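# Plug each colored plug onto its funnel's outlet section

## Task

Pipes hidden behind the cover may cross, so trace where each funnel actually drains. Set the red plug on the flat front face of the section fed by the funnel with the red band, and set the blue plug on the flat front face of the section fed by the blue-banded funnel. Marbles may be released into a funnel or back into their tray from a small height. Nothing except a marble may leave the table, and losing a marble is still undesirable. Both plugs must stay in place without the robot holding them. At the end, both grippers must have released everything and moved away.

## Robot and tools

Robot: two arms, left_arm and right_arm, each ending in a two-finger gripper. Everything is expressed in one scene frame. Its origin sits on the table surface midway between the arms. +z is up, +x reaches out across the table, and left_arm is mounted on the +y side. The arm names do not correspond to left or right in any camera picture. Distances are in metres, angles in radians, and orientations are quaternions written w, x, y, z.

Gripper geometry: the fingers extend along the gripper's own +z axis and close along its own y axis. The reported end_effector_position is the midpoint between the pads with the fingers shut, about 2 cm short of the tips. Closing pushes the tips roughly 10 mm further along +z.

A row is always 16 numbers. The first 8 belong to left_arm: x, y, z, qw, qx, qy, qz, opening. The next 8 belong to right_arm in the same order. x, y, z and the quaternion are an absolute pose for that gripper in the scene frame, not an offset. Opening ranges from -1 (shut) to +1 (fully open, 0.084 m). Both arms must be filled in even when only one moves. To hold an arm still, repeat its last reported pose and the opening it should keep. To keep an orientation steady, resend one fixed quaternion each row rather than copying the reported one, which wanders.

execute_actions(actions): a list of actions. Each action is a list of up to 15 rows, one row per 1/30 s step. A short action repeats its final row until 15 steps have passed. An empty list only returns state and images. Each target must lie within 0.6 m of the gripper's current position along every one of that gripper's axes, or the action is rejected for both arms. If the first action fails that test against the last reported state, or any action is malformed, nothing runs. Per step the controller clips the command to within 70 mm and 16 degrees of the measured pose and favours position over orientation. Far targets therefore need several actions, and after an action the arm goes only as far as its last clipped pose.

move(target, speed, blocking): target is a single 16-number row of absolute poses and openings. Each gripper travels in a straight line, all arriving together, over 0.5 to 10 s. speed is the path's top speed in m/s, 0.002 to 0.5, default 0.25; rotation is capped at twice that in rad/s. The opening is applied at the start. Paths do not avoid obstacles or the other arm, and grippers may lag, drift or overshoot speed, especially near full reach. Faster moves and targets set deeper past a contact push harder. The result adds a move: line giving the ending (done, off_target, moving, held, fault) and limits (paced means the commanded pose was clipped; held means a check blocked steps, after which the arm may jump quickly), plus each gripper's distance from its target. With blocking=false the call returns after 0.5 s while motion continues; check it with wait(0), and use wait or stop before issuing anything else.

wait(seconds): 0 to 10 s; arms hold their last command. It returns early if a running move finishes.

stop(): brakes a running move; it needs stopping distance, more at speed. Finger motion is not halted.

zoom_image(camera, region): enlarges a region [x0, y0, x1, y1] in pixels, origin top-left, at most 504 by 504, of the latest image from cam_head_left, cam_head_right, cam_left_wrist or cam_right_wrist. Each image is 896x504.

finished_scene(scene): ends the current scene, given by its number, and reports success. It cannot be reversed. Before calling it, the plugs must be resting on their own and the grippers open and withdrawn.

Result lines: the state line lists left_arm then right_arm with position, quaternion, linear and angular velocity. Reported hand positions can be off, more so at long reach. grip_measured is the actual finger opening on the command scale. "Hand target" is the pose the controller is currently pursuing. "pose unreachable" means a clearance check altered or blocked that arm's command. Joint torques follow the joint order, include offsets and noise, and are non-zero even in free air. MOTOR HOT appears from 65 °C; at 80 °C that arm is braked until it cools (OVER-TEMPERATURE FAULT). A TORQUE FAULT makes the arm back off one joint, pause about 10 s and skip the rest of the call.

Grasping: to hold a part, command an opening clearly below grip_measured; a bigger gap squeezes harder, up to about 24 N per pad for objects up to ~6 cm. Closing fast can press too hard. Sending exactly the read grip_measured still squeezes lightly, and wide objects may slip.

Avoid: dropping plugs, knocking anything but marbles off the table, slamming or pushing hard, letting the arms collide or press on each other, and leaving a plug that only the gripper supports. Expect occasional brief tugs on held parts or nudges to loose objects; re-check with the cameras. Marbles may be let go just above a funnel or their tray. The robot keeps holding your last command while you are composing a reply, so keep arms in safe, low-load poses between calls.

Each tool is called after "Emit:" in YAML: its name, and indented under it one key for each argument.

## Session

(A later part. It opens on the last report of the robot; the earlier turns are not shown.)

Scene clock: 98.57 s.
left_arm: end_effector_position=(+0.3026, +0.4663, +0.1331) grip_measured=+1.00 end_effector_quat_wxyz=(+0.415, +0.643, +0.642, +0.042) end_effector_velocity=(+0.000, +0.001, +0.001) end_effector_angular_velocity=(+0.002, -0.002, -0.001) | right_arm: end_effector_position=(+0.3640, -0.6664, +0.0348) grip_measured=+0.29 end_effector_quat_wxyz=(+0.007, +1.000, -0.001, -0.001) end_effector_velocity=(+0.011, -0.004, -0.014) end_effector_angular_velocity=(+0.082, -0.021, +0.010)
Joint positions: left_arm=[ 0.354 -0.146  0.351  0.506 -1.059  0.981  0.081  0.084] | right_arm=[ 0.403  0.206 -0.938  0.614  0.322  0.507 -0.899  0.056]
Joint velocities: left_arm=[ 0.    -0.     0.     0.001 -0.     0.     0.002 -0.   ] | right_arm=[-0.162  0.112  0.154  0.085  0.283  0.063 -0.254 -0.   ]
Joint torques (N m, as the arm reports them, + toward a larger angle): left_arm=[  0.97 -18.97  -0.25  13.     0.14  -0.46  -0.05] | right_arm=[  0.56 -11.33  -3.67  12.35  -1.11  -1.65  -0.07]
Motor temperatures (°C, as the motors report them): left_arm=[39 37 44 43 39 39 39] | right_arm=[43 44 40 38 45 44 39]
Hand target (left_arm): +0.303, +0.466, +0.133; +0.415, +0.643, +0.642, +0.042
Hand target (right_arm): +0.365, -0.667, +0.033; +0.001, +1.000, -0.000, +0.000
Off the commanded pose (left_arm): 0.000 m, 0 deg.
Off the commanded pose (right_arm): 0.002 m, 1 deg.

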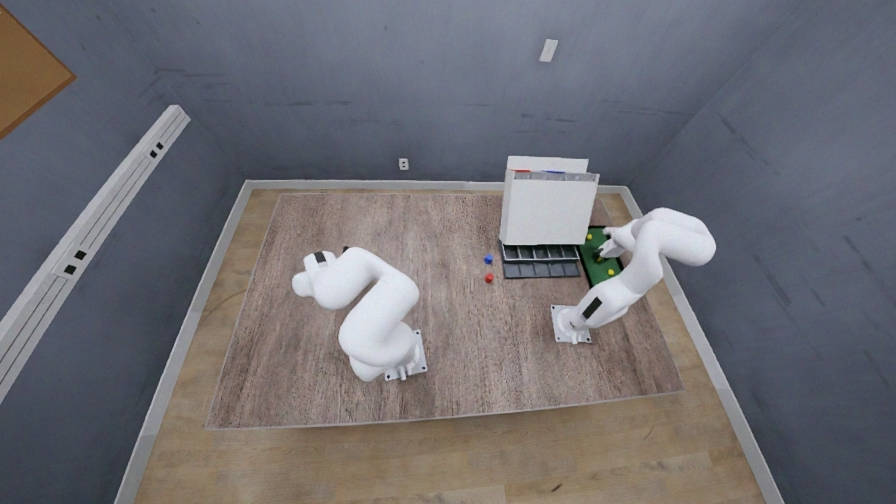

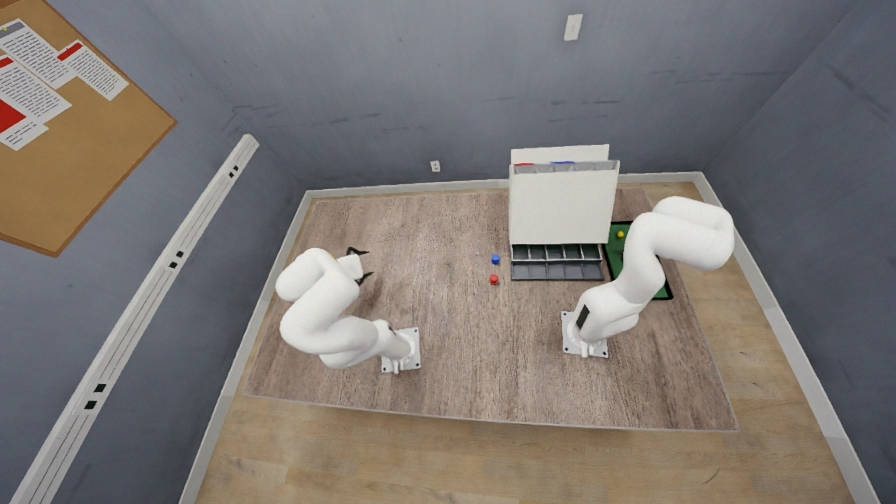

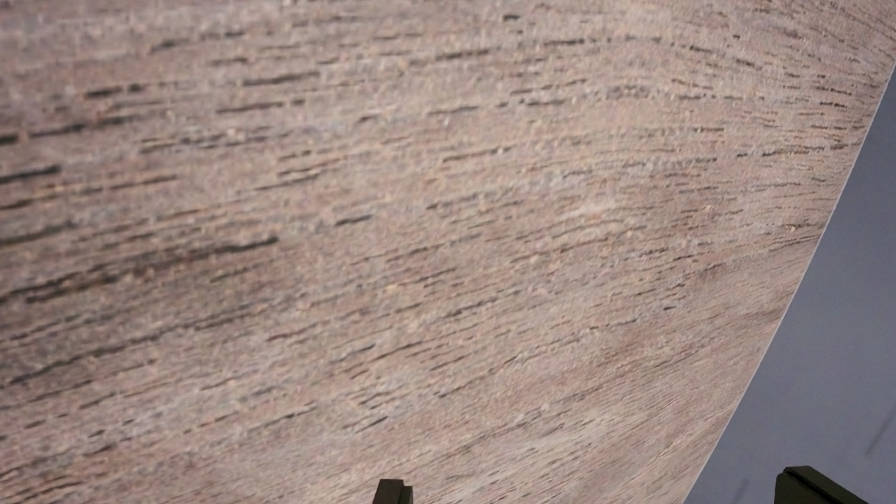

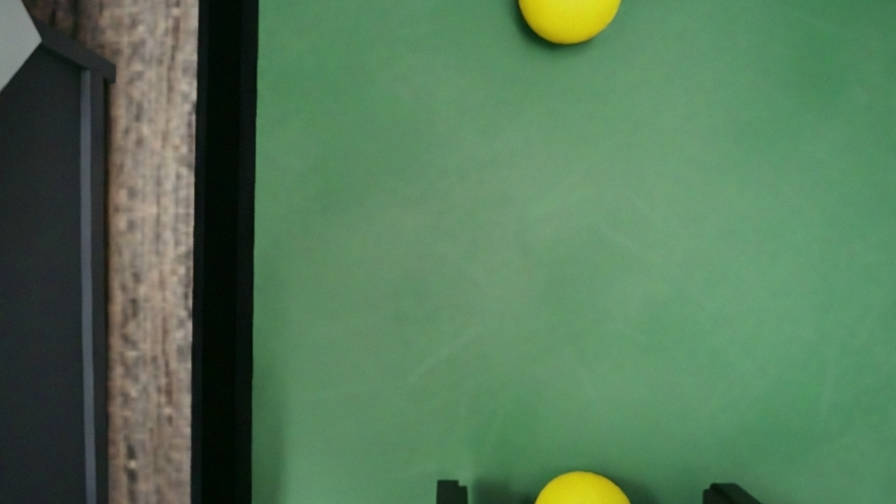

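Emit:
execute_actions:
  actions:
    - [[0.3026,0.4663,0.1331,0.415,0.643,0.642,0.042,1,0.366,-0.667,0.028,0,1,0,0,0.2],[0.3026,0.4663,0.1331,0.415,0.643,0.642,0.042,1,0.366,-0.667,0.028,0,1,0,0,0.1],[0.3026,0.4663,0.1331,0.415,0.643,0.642,0.042,1,0.366,-0.667,0.028,0,1,0,0,0.0],[0.3026,0.4663,0.1331,0.415,0.643,0.642,0.042,1,0.366,-0.667,0.028,0,1,0,0,-0.1],[0.3026,0.4663,0.1331,0.415,0.643,0.642,0.042,1,0.366,-0.667,0.028,0,1,0,0,-0.2],[0.3026,0.4663,0.1331,0.415,0.643,0.642,0.042,1,0.366,-0.667,0.028,0,1,0,0,-0.3]]
    - [[0.3026,0.4663,0.1331,0.415,0.643,0.642,0.042,1,0.366,-0.667,0.028,0,1,0,0,-0.7]]

Emit:
move:
  target: [0.3026,0.4663,0.1331,0.415,0.643,0.642,0.042,1,0.40,-0.62,0.40,0,1,0,0,-0.7]
  speed: 0.35

Scene clock: 110.00 s.
left_arm: end_effector_position=(+0.3026, +0.4663, +0.1331) grip_measured=+1.00 end_effector_quat_wxyz=(+0.415, +0.643, +0.642, +0.042) end_effector_velocity=(+0.000, +0.000, +0.000) end_effector_angular_velocity=(+0.000, +0.000, +0.000) | right_arm: end_effector_position=(+0.3660, -0.6670, +0.0280) grip_measured=-0.47 end_effector_quat_wxyz=(+0.000, +1.000, +0.000, +0.000) end_effector_velocity=(+0.000, +0.000, +0.000) end_effector_angular_velocity=(+0.000, -0.001, +0.000)
Joint positions: left_arm=[ 0.354 -0.146  0.351  0.506 -1.059  0.981  0.081  0.084] | right_arm=[ 0.362  0.243 -0.893  0.631  0.394  0.51  -0.958  0.024]
Joint velocities: left_arm=[-0.001  0.     0.     0.    -0.    -0.001 -0.    -0.   ] | right_arm=[-0.    -0.001  0.    -0.     0.    -0.    -0.    -0.   ]
Joint torques (N m, as the arm reports them, + toward a larger angle): left_arm=[  0.15 -18.91  -0.21  12.72  -0.31  -0.35   0.03] | right_arm=[  0.97 -11.08  -3.6   12.87  -0.06  -1.67  -0.06]
Motor temperatures (°C, as the motors report them): left_arm=[39 37 44 43 39 39 39] | right_arm=[43 44 40 38 45 44 39]
Hand target (left_arm): +0.303, +0.466, +0.133; +0.415, +0.643, +0.642, +0.042
Hand target (right_arm): +0.366, -0.667, +0.028; -0.000, +1.000, -0.000, +0.000
Off the commanded pose (left_arm): 0.000 m, 0 deg.
Off the commanded pose (right_arm): 0.000 m, 0 deg.

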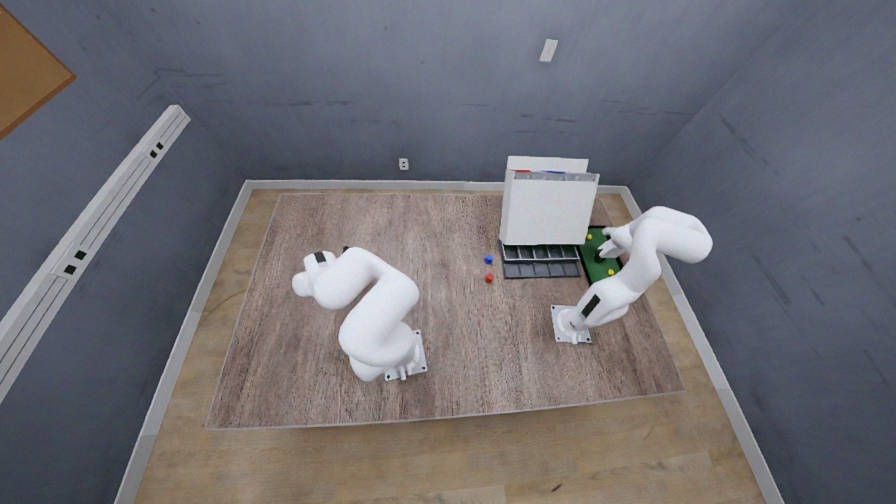

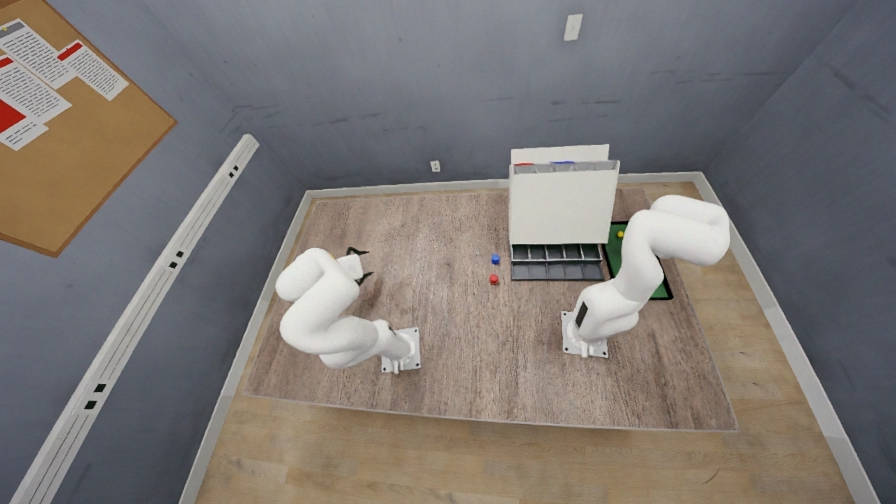

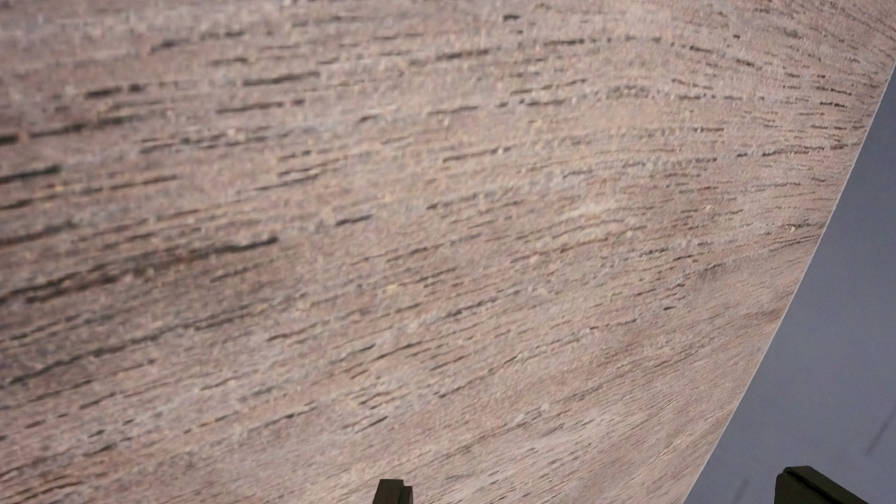

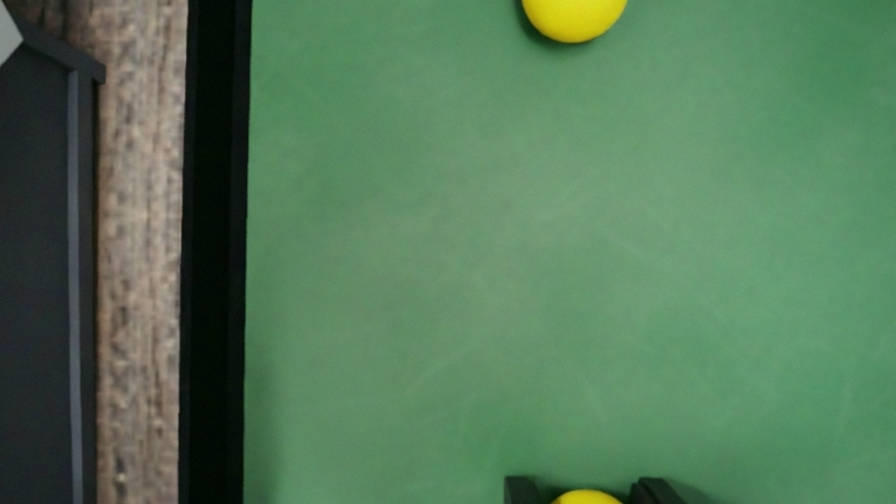

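Scene clock: 112.10 s.
left_arm: end_effector_position=(+0.3026, +0.4663, +0.1331) grip_measured=+1.00 end_effector_quat_wxyz=(+0.415, +0.643, +0.642, +0.042) end_effector_velocity=(-0.000, +0.001, +0.000) end_effector_angular_velocity=(+0.001, -0.000, +0.002) | right_arm: end_effector_position=(+0.4009, -0.6202, +0.3993) grip_measured=-0.47 end_effector_quat_wxyz=(+0.001, +1.000, +0.000, -0.001) end_effector_velocity=(+0.000, +0.000, +0.002) end_effector_angular_velocity=(+0.001, +0.002, +0.001)
Joint positions: left_arm=[ 0.354 -0.146  0.351  0.506 -1.059  0.981  0.081  0.084] | right_arm=[ 0.466 -0.339 -0.705  1.365 -0.22   1.626 -0.316  0.024]
Joint velocities: left_arm=[ 0.001  0.     0.     0.    -0.    -0.     0.     0.   ] | right_arm=[ 0.001  0.006 -0.001  0.012  0.003  0.009 -0.003  0.   ]
Joint torques (N m, as the arm reports them, + toward a larger angle): left_arm=[  0.59 -19.91  -0.15  12.8    0.04  -0.34   0.14] | right_arm=[ 0.82 -5.41  4.3  16.58  0.01 -1.49 -0.18]
Motor temperatures (°C, as the motors report them): left_arm=[39 37 44 43 39 39 39] | right_arm=[43 44 40 38 45 44 39]
Hand target (left_arm): +0.303, +0.466, +0.133; +0.415, +0.643, +0.642, +0.042
Hand target (right_arm): +0.401, -0.620, +0.400; +0.001, +1.000, +0.000, -0.001
Off the commanded pose (left_arm): 0.000 m, 0 deg.
Off the commanded pose (right_arm): 0.001 m, 0 deg.
move: done; limits=paced

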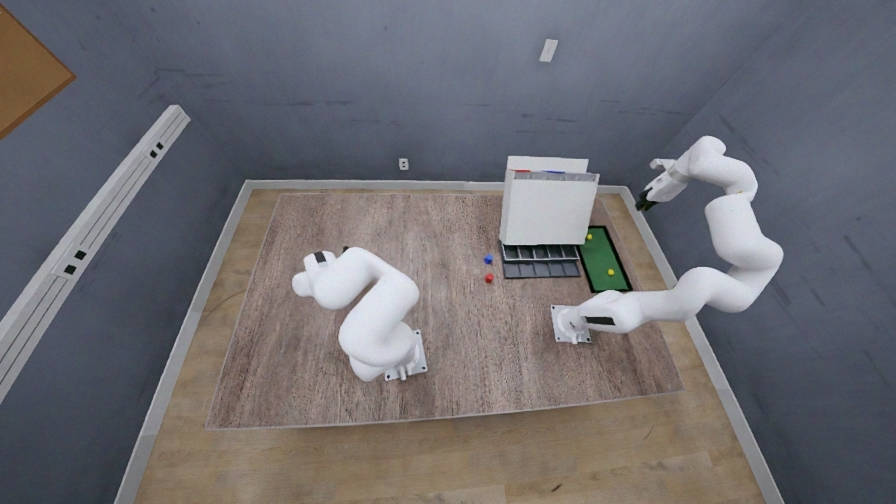

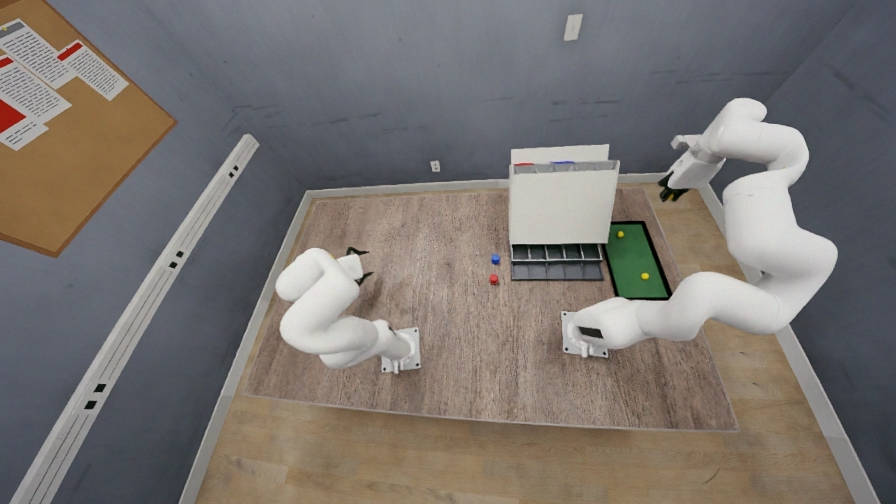

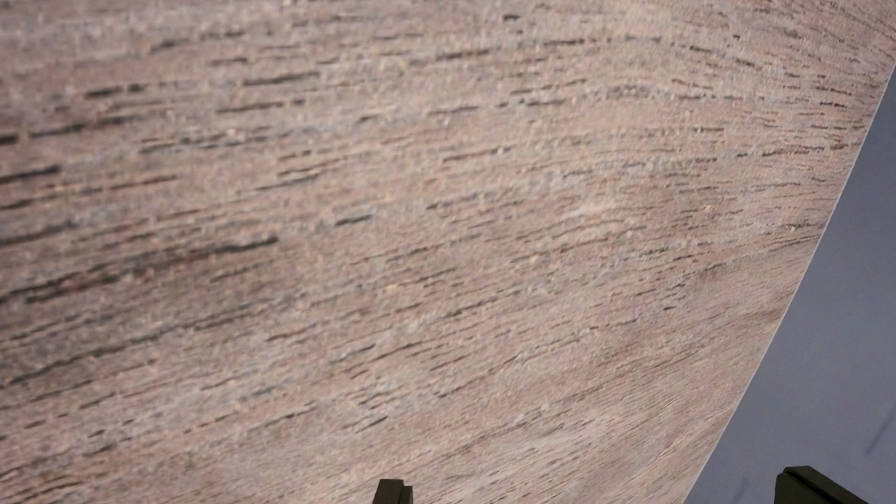

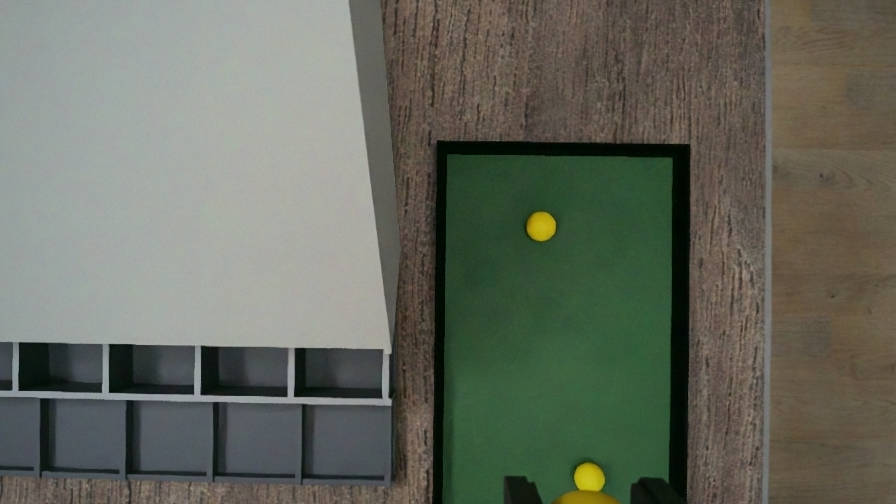

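Emit:
move:
  target: [0.3026,0.4663,0.1331,0.415,0.643,0.642,0.042,1,0.645,-0.352,0.395,0,0.991,0,0.13,-0.7]
  speed: 0.3

Scene clock: 121.57 s.
left_arm: end_effector_position=(+0.3026, +0.4663, +0.1331) grip_measured=+1.00 end_effector_quat_wxyz=(+0.415, +0.643, +0.642, +0.042) end_effector_velocity=(-0.001, -0.000, -0.000) end_effector_angular_velocity=(-0.002, +0.000, +0.001) | right_arm: end_effector_position=(+0.6444, -0.3524, +0.3942) grip_measured=-0.47 end_effector_quat_wxyz=(+0.001, +0.991, -0.000, +0.130) end_effector_velocity=(+0.002, +0.003, -0.000) end_effector_angular_velocity=(+0.000, +0.004, +0.003)
Joint positions: left_arm=[ 0.354 -0.146  0.351  0.506 -1.059  0.981  0.081  0.084] | right_arm=[ 0.652  0.23  -0.512  1.768  0.094  1.306  0.06   0.024]
Joint velocities: left_arm=[ 0.002 -0.     0.    -0.002 -0.     0.001  0.     0.   ] | right_arm=[-0.003  0.012  0.002  0.016  0.006  0.009 -0.002  0.   ]
Joint torques (N m, as the arm reports them, + toward a larger angle): left_arm=[  0.26 -19.01  -0.47  13.06  -0.17  -0.21   0.2 ] | right_arm=[  1.29 -19.78  -2.95  17.76  -0.13  -2.21   0.21]
Motor temperatures (°C, as the motors report them): left_arm=[39 37 44 43 39 39 39] | right_arm=[43 44 40 38 45 44 39]
Hand target (left_arm): +0.303, +0.466, +0.133; +0.415, +0.643, +0.642, +0.042
Hand target (right_arm): +0.645, -0.352, +0.394; +0.001, +0.991, -0.000, +0.130
Off the commanded pose (left_arm): 0.000 m, 0 deg.
Off the commanded pose (right_arm): 0.001 m, 0 deg.
move: done

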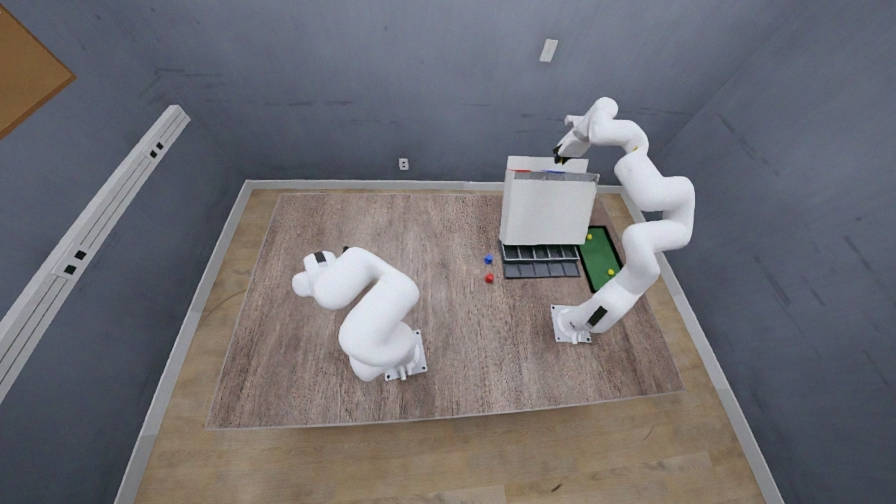

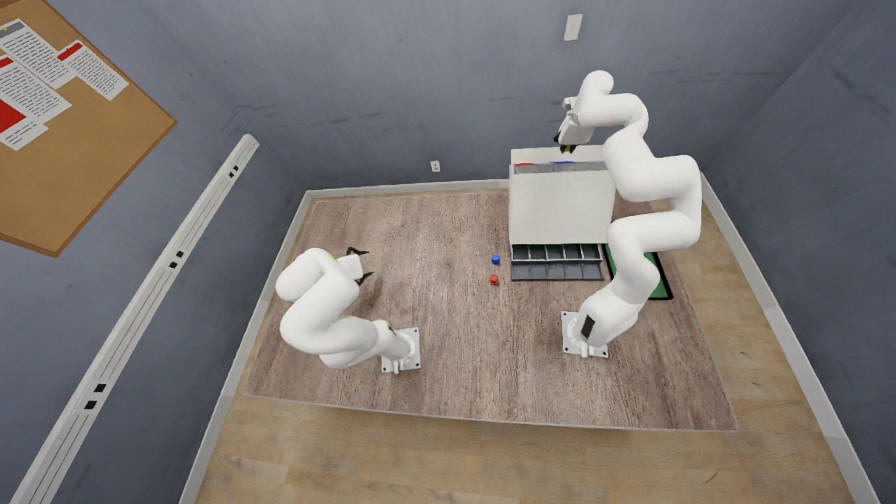

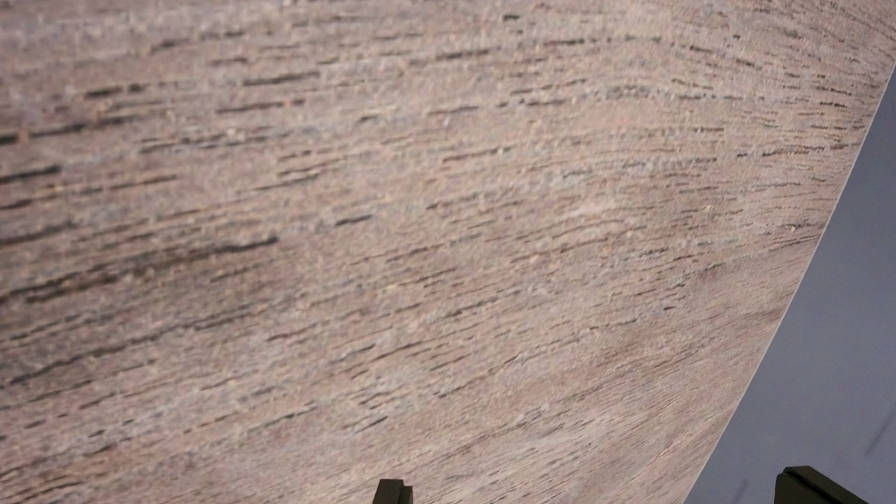

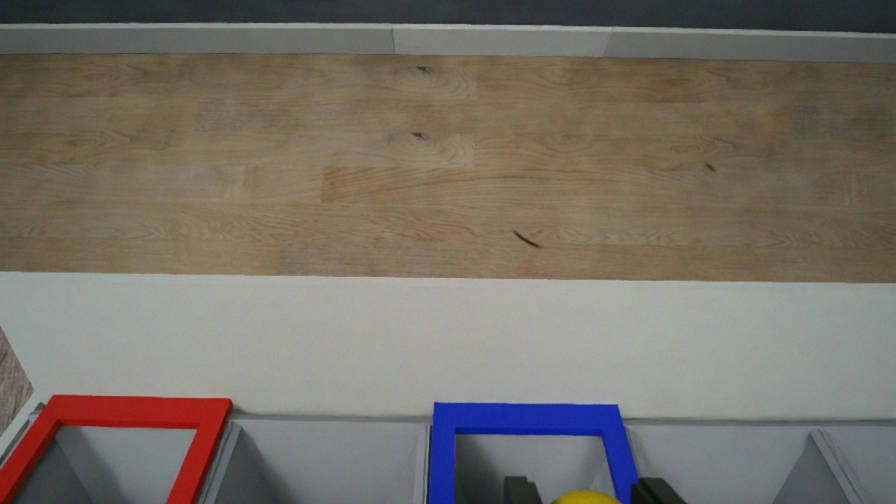

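Emit:
execute_actions:
  actions:
    - [[0.3026,0.4663,0.1331,0.415,0.643,0.642,0.042,1,0.645,-0.350,0.385,0,0.991,0,0.13,-0.7],[0.3026,0.4663,0.1331,0.415,0.643,0.642,0.042,1,0.645,-0.350,0.38,0,0.991,0,0.13,-0.7],[0.3026,0.4663,0.1331,0.415,0.643,0.642,0.042,1,0.645,-0.350,0.374,0,0.991,0,0.13,-0.7]]
    - [[0.3026,0.4663,0.1331,0.415,0.643,0.642,0.042,1,0.645,-0.350,0.374,0,0.991,0,0.13,0.3]]

Emit:
move:
  target: [0.3026,0.4663,0.1331,0.415,0.643,0.642,0.042,1,0.492,-0.664,0.40,0,1,0,0,0.3]
  speed: 0.35

Scene clock: 134.07 s.
left_arm: end_effector_position=(+0.3026, +0.4663, +0.1331) grip_measured=+1.00 end_effector_quat_wxyz=(+0.415, +0.643, +0.642, +0.042) end_effector_velocity=(+0.000, -0.000, +0.000) end_effector_angular_velocity=(+0.000, -0.001, -0.001) | right_arm: end_effector_position=(+0.6450, -0.3500, +0.3740) grip_measured=+0.29 end_effector_quat_wxyz=(-0.000, +0.992, -0.000, +0.130) end_effector_velocity=(+0.000, -0.000, -0.000) end_effector_angular_velocity=(-0.000, -0.000, +0.000)
Joint positions: left_arm=[ 0.354 -0.146  0.351  0.506 -1.059  0.981  0.081  0.084] | right_arm=[ 0.662  0.218 -0.509  1.696  0.089  1.244  0.067  0.056]
Joint velocities: left_arm=[-0.     0.    -0.     0.001 -0.     0.001  0.001 -0.   ] | right_arm=[-0.     0.    -0.001 -0.     0.    -0.001 -0.001  0.   ]
Joint torques (N m, as the arm reports them, + toward a larger angle): left_arm=[ -0.29 -19.    -0.64  13.01  -0.06  -0.45   0.26] | right_arm=[  0.76 -19.58  -2.78  17.65  -0.27  -2.21  -0.01]
Motor temperatures (°C, as the motors report them): left_arm=[39 37 44 43 39 39 39] | right_arm=[43 44 40 38 45 44 39]
Hand target (left_arm): +0.303, +0.466, +0.133; +0.415, +0.643, +0.642, +0.042
Hand target (right_arm): +0.645, -0.350, +0.374; +0.000, +0.992, +0.000, +0.130
Off the commanded pose (left_arm): 0.000 m, 0 deg.
Off the commanded pose (right_arm): 0.000 m, 0 deg.

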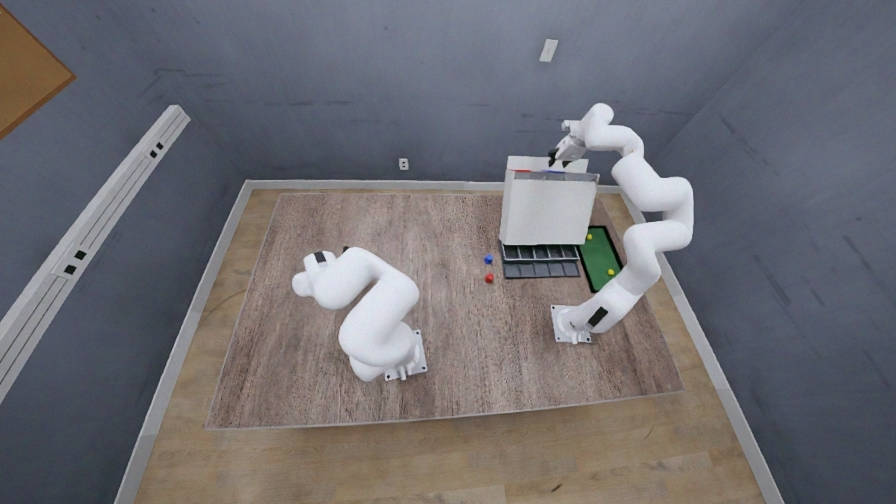

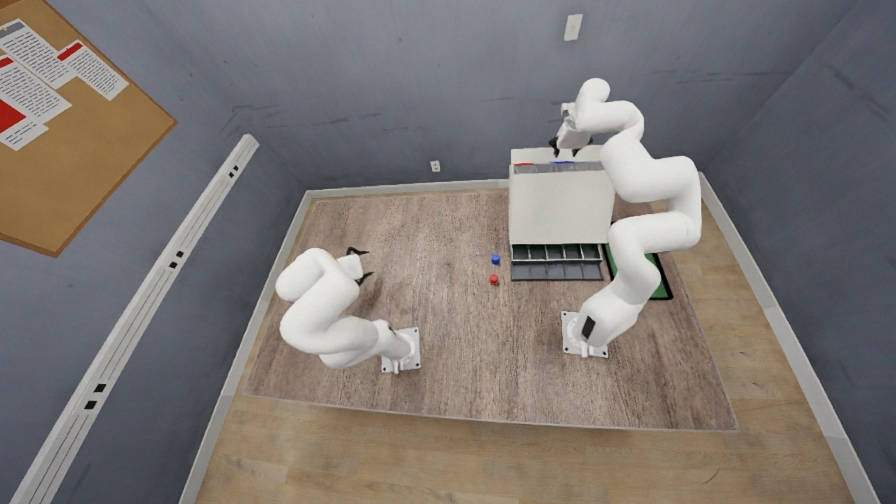

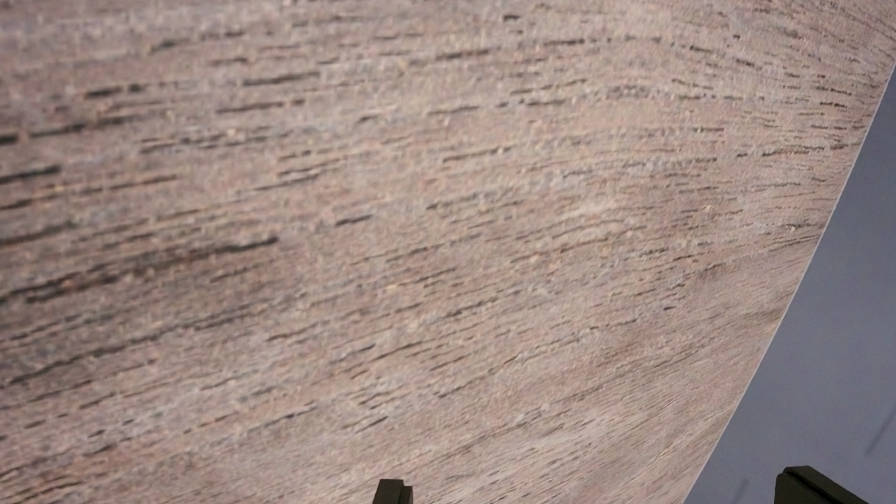

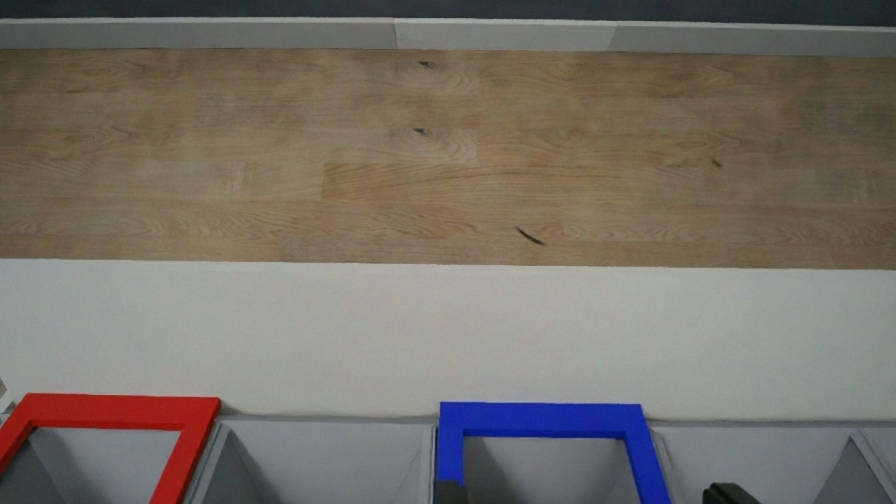

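Scene clock: 135.87 s.
left_arm: end_effector_position=(+0.3026, +0.4663, +0.1331) grip_measured=+1.00 end_effector_quat_wxyz=(+0.415, +0.643, +0.642, +0.042) end_effector_velocity=(+0.000, -0.000, +0.000) end_effector_angular_velocity=(-0.001, -0.000, +0.000) | right_arm: end_effector_position=(+0.4927, -0.6633, +0.4007) grip_measured=+0.29 end_effector_quat_wxyz=(-0.002, +1.000, +0.000, +0.000) end_effector_velocity=(-0.001, -0.002, +0.000) end_effector_angular_velocity=(+0.003, +0.004, -0.002)
Joint positions: left_arm=[ 0.354 -0.146  0.351  0.506 -1.059  0.981  0.081  0.084] | right_arm=[ 0.291  0.161 -0.803  1.758  0.119  1.646 -0.59   0.056]
Joint velocities: left_arm=[-0.    -0.    -0.     0.001 -0.     0.001 -0.001  0.   ] | right_arm=[-0.008  0.008 -0.003  0.009  0.006  0.009 -0.006  0.   ]
Joint torques (N m, as the arm reports them, + toward a larger angle): left_arm=[  0.23 -19.36  -0.18  13.19  -0.19  -0.59   0.2 ] | right_arm=[  1.34 -15.45  -2.58  16.8   -0.2   -1.69   0.15]
Motor temperatures (°C, as the motors report them): left_arm=[39 37 44 43 39 39 39] | right_arm=[43 44 40 38 45 44 39]
Hand target (left_arm): +0.303, +0.466, +0.133; +0.415, +0.643, +0.642, +0.042
Hand target (right_arm): +0.493, -0.664, +0.401; -0.002, +1.000, +0.000, +0.000
Off the commanded pose (left_arm): 0.000 m, 0 deg.
Off the commanded pose (right_arm): 0.001 m, 0 deg.
move: done; limits=paced

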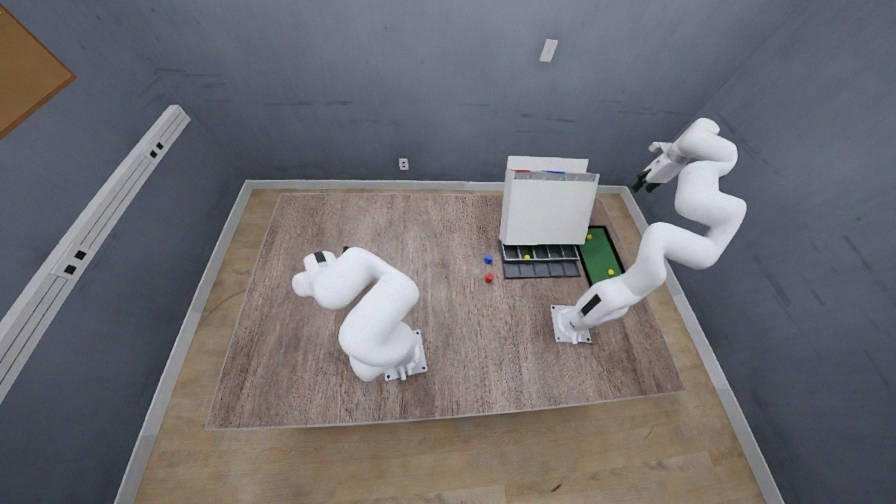

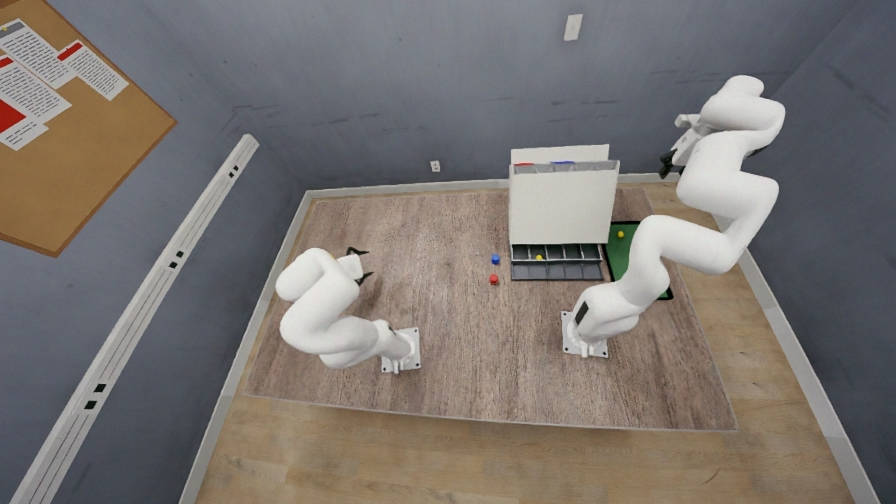

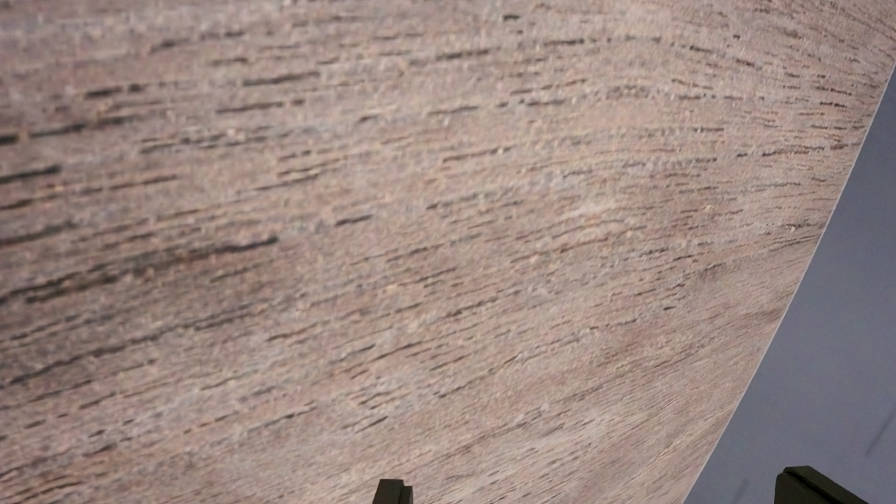

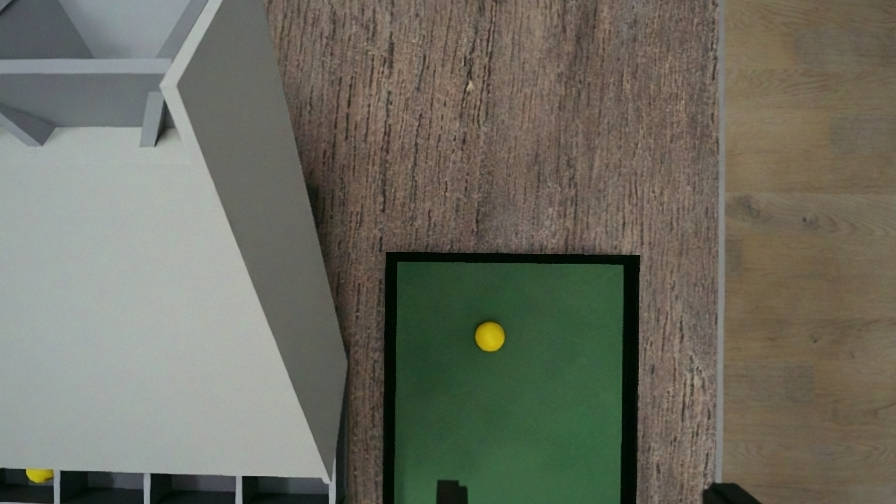

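Emit:
move:
  target: [0.3026,0.4663,0.1331,0.415,0.643,0.642,0.042,1,0.492,-0.664,0.035,0,1,0,0,0.3]
  speed: 0.3

Scene clock: 144.70 s.
left_arm: end_effector_position=(+0.3026, +0.4663, +0.1331) grip_measured=+1.00 end_effector_quat_wxyz=(+0.415, +0.643, +0.642, +0.042) end_effector_velocity=(+0.000, +0.001, +0.000) end_effector_angular_velocity=(+0.002, -0.001, +0.000) | right_arm: end_effector_position=(+0.4908, -0.6641, +0.0355) grip_measured=+0.29 end_effector_quat_wxyz=(-0.000, +1.000, -0.000, +0.000) end_effector_velocity=(+0.000, +0.000, -0.003) end_effector_angular_velocity=(+0.003, +0.002, +0.001)
Joint positions: left_arm=[ 0.354 -0.146  0.351  0.506 -1.059  0.981  0.081  0.084] | right_arm=[ 0.223  0.479 -0.652  1.026  0.458  0.686 -0.83   0.056]
Joint velocities: left_arm=[ 0.001  0.     0.001  0.001  0.     0.     0.001 -0.   ] | right_arm=[-0.006  0.008  0.006  0.003  0.008 -0.001 -0.006  0.   ]
Joint torques (N m, as the arm reports them, + toward a larger angle): left_arm=[ -0.01 -19.68  -0.13  12.63  -0.39  -0.37   0.02] | right_arm=[  0.9  -18.37  -6.17  13.47   0.07  -1.91   0.04]
Motor temperatures (°C, as the motors report them): left_arm=[39 37 44 43 39 39 39] | right_arm=[43 44 40 38 45 44 39]
Hand target (left_arm): +0.303, +0.466, +0.133; +0.415, +0.643, +0.642, +0.042
Hand target (right_arm): +0.491, -0.664, +0.035; -0.000, +1.000, -0.000, +0.000
Off the commanded pose (left_arm): 0.000 m, 0 deg.
Off the commanded pose (right_arm): 0.001 m, 0 deg.
move: done

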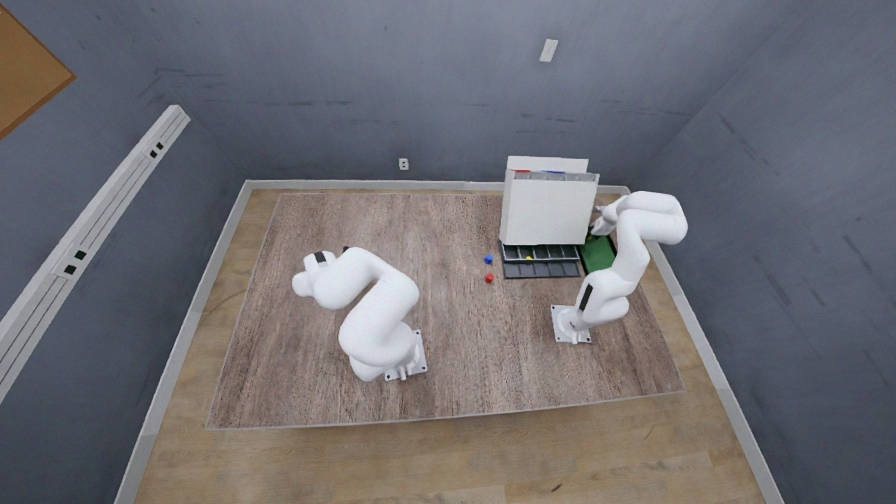

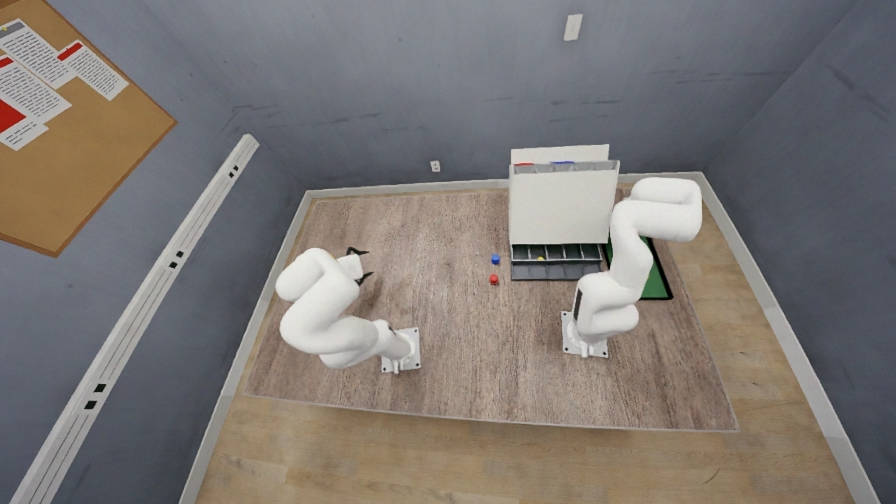

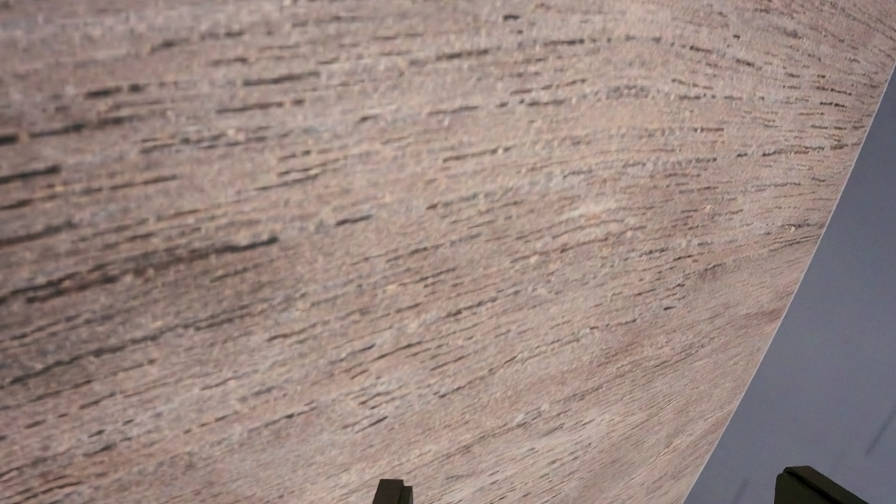

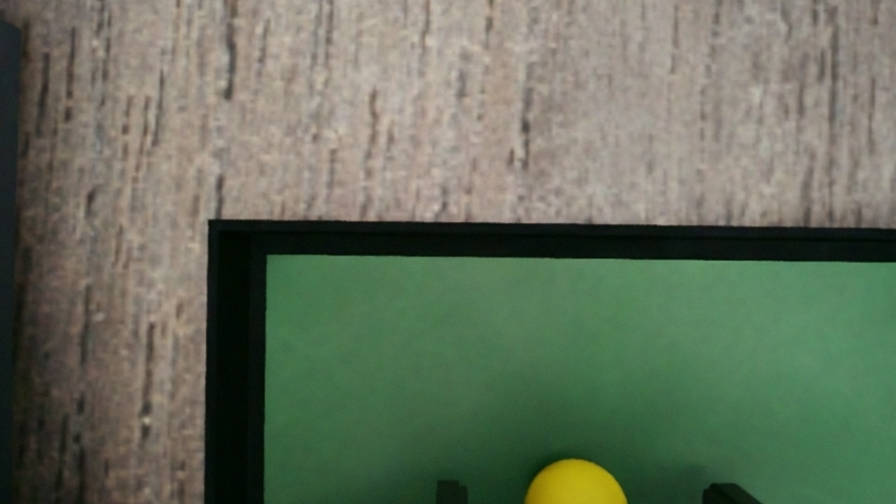

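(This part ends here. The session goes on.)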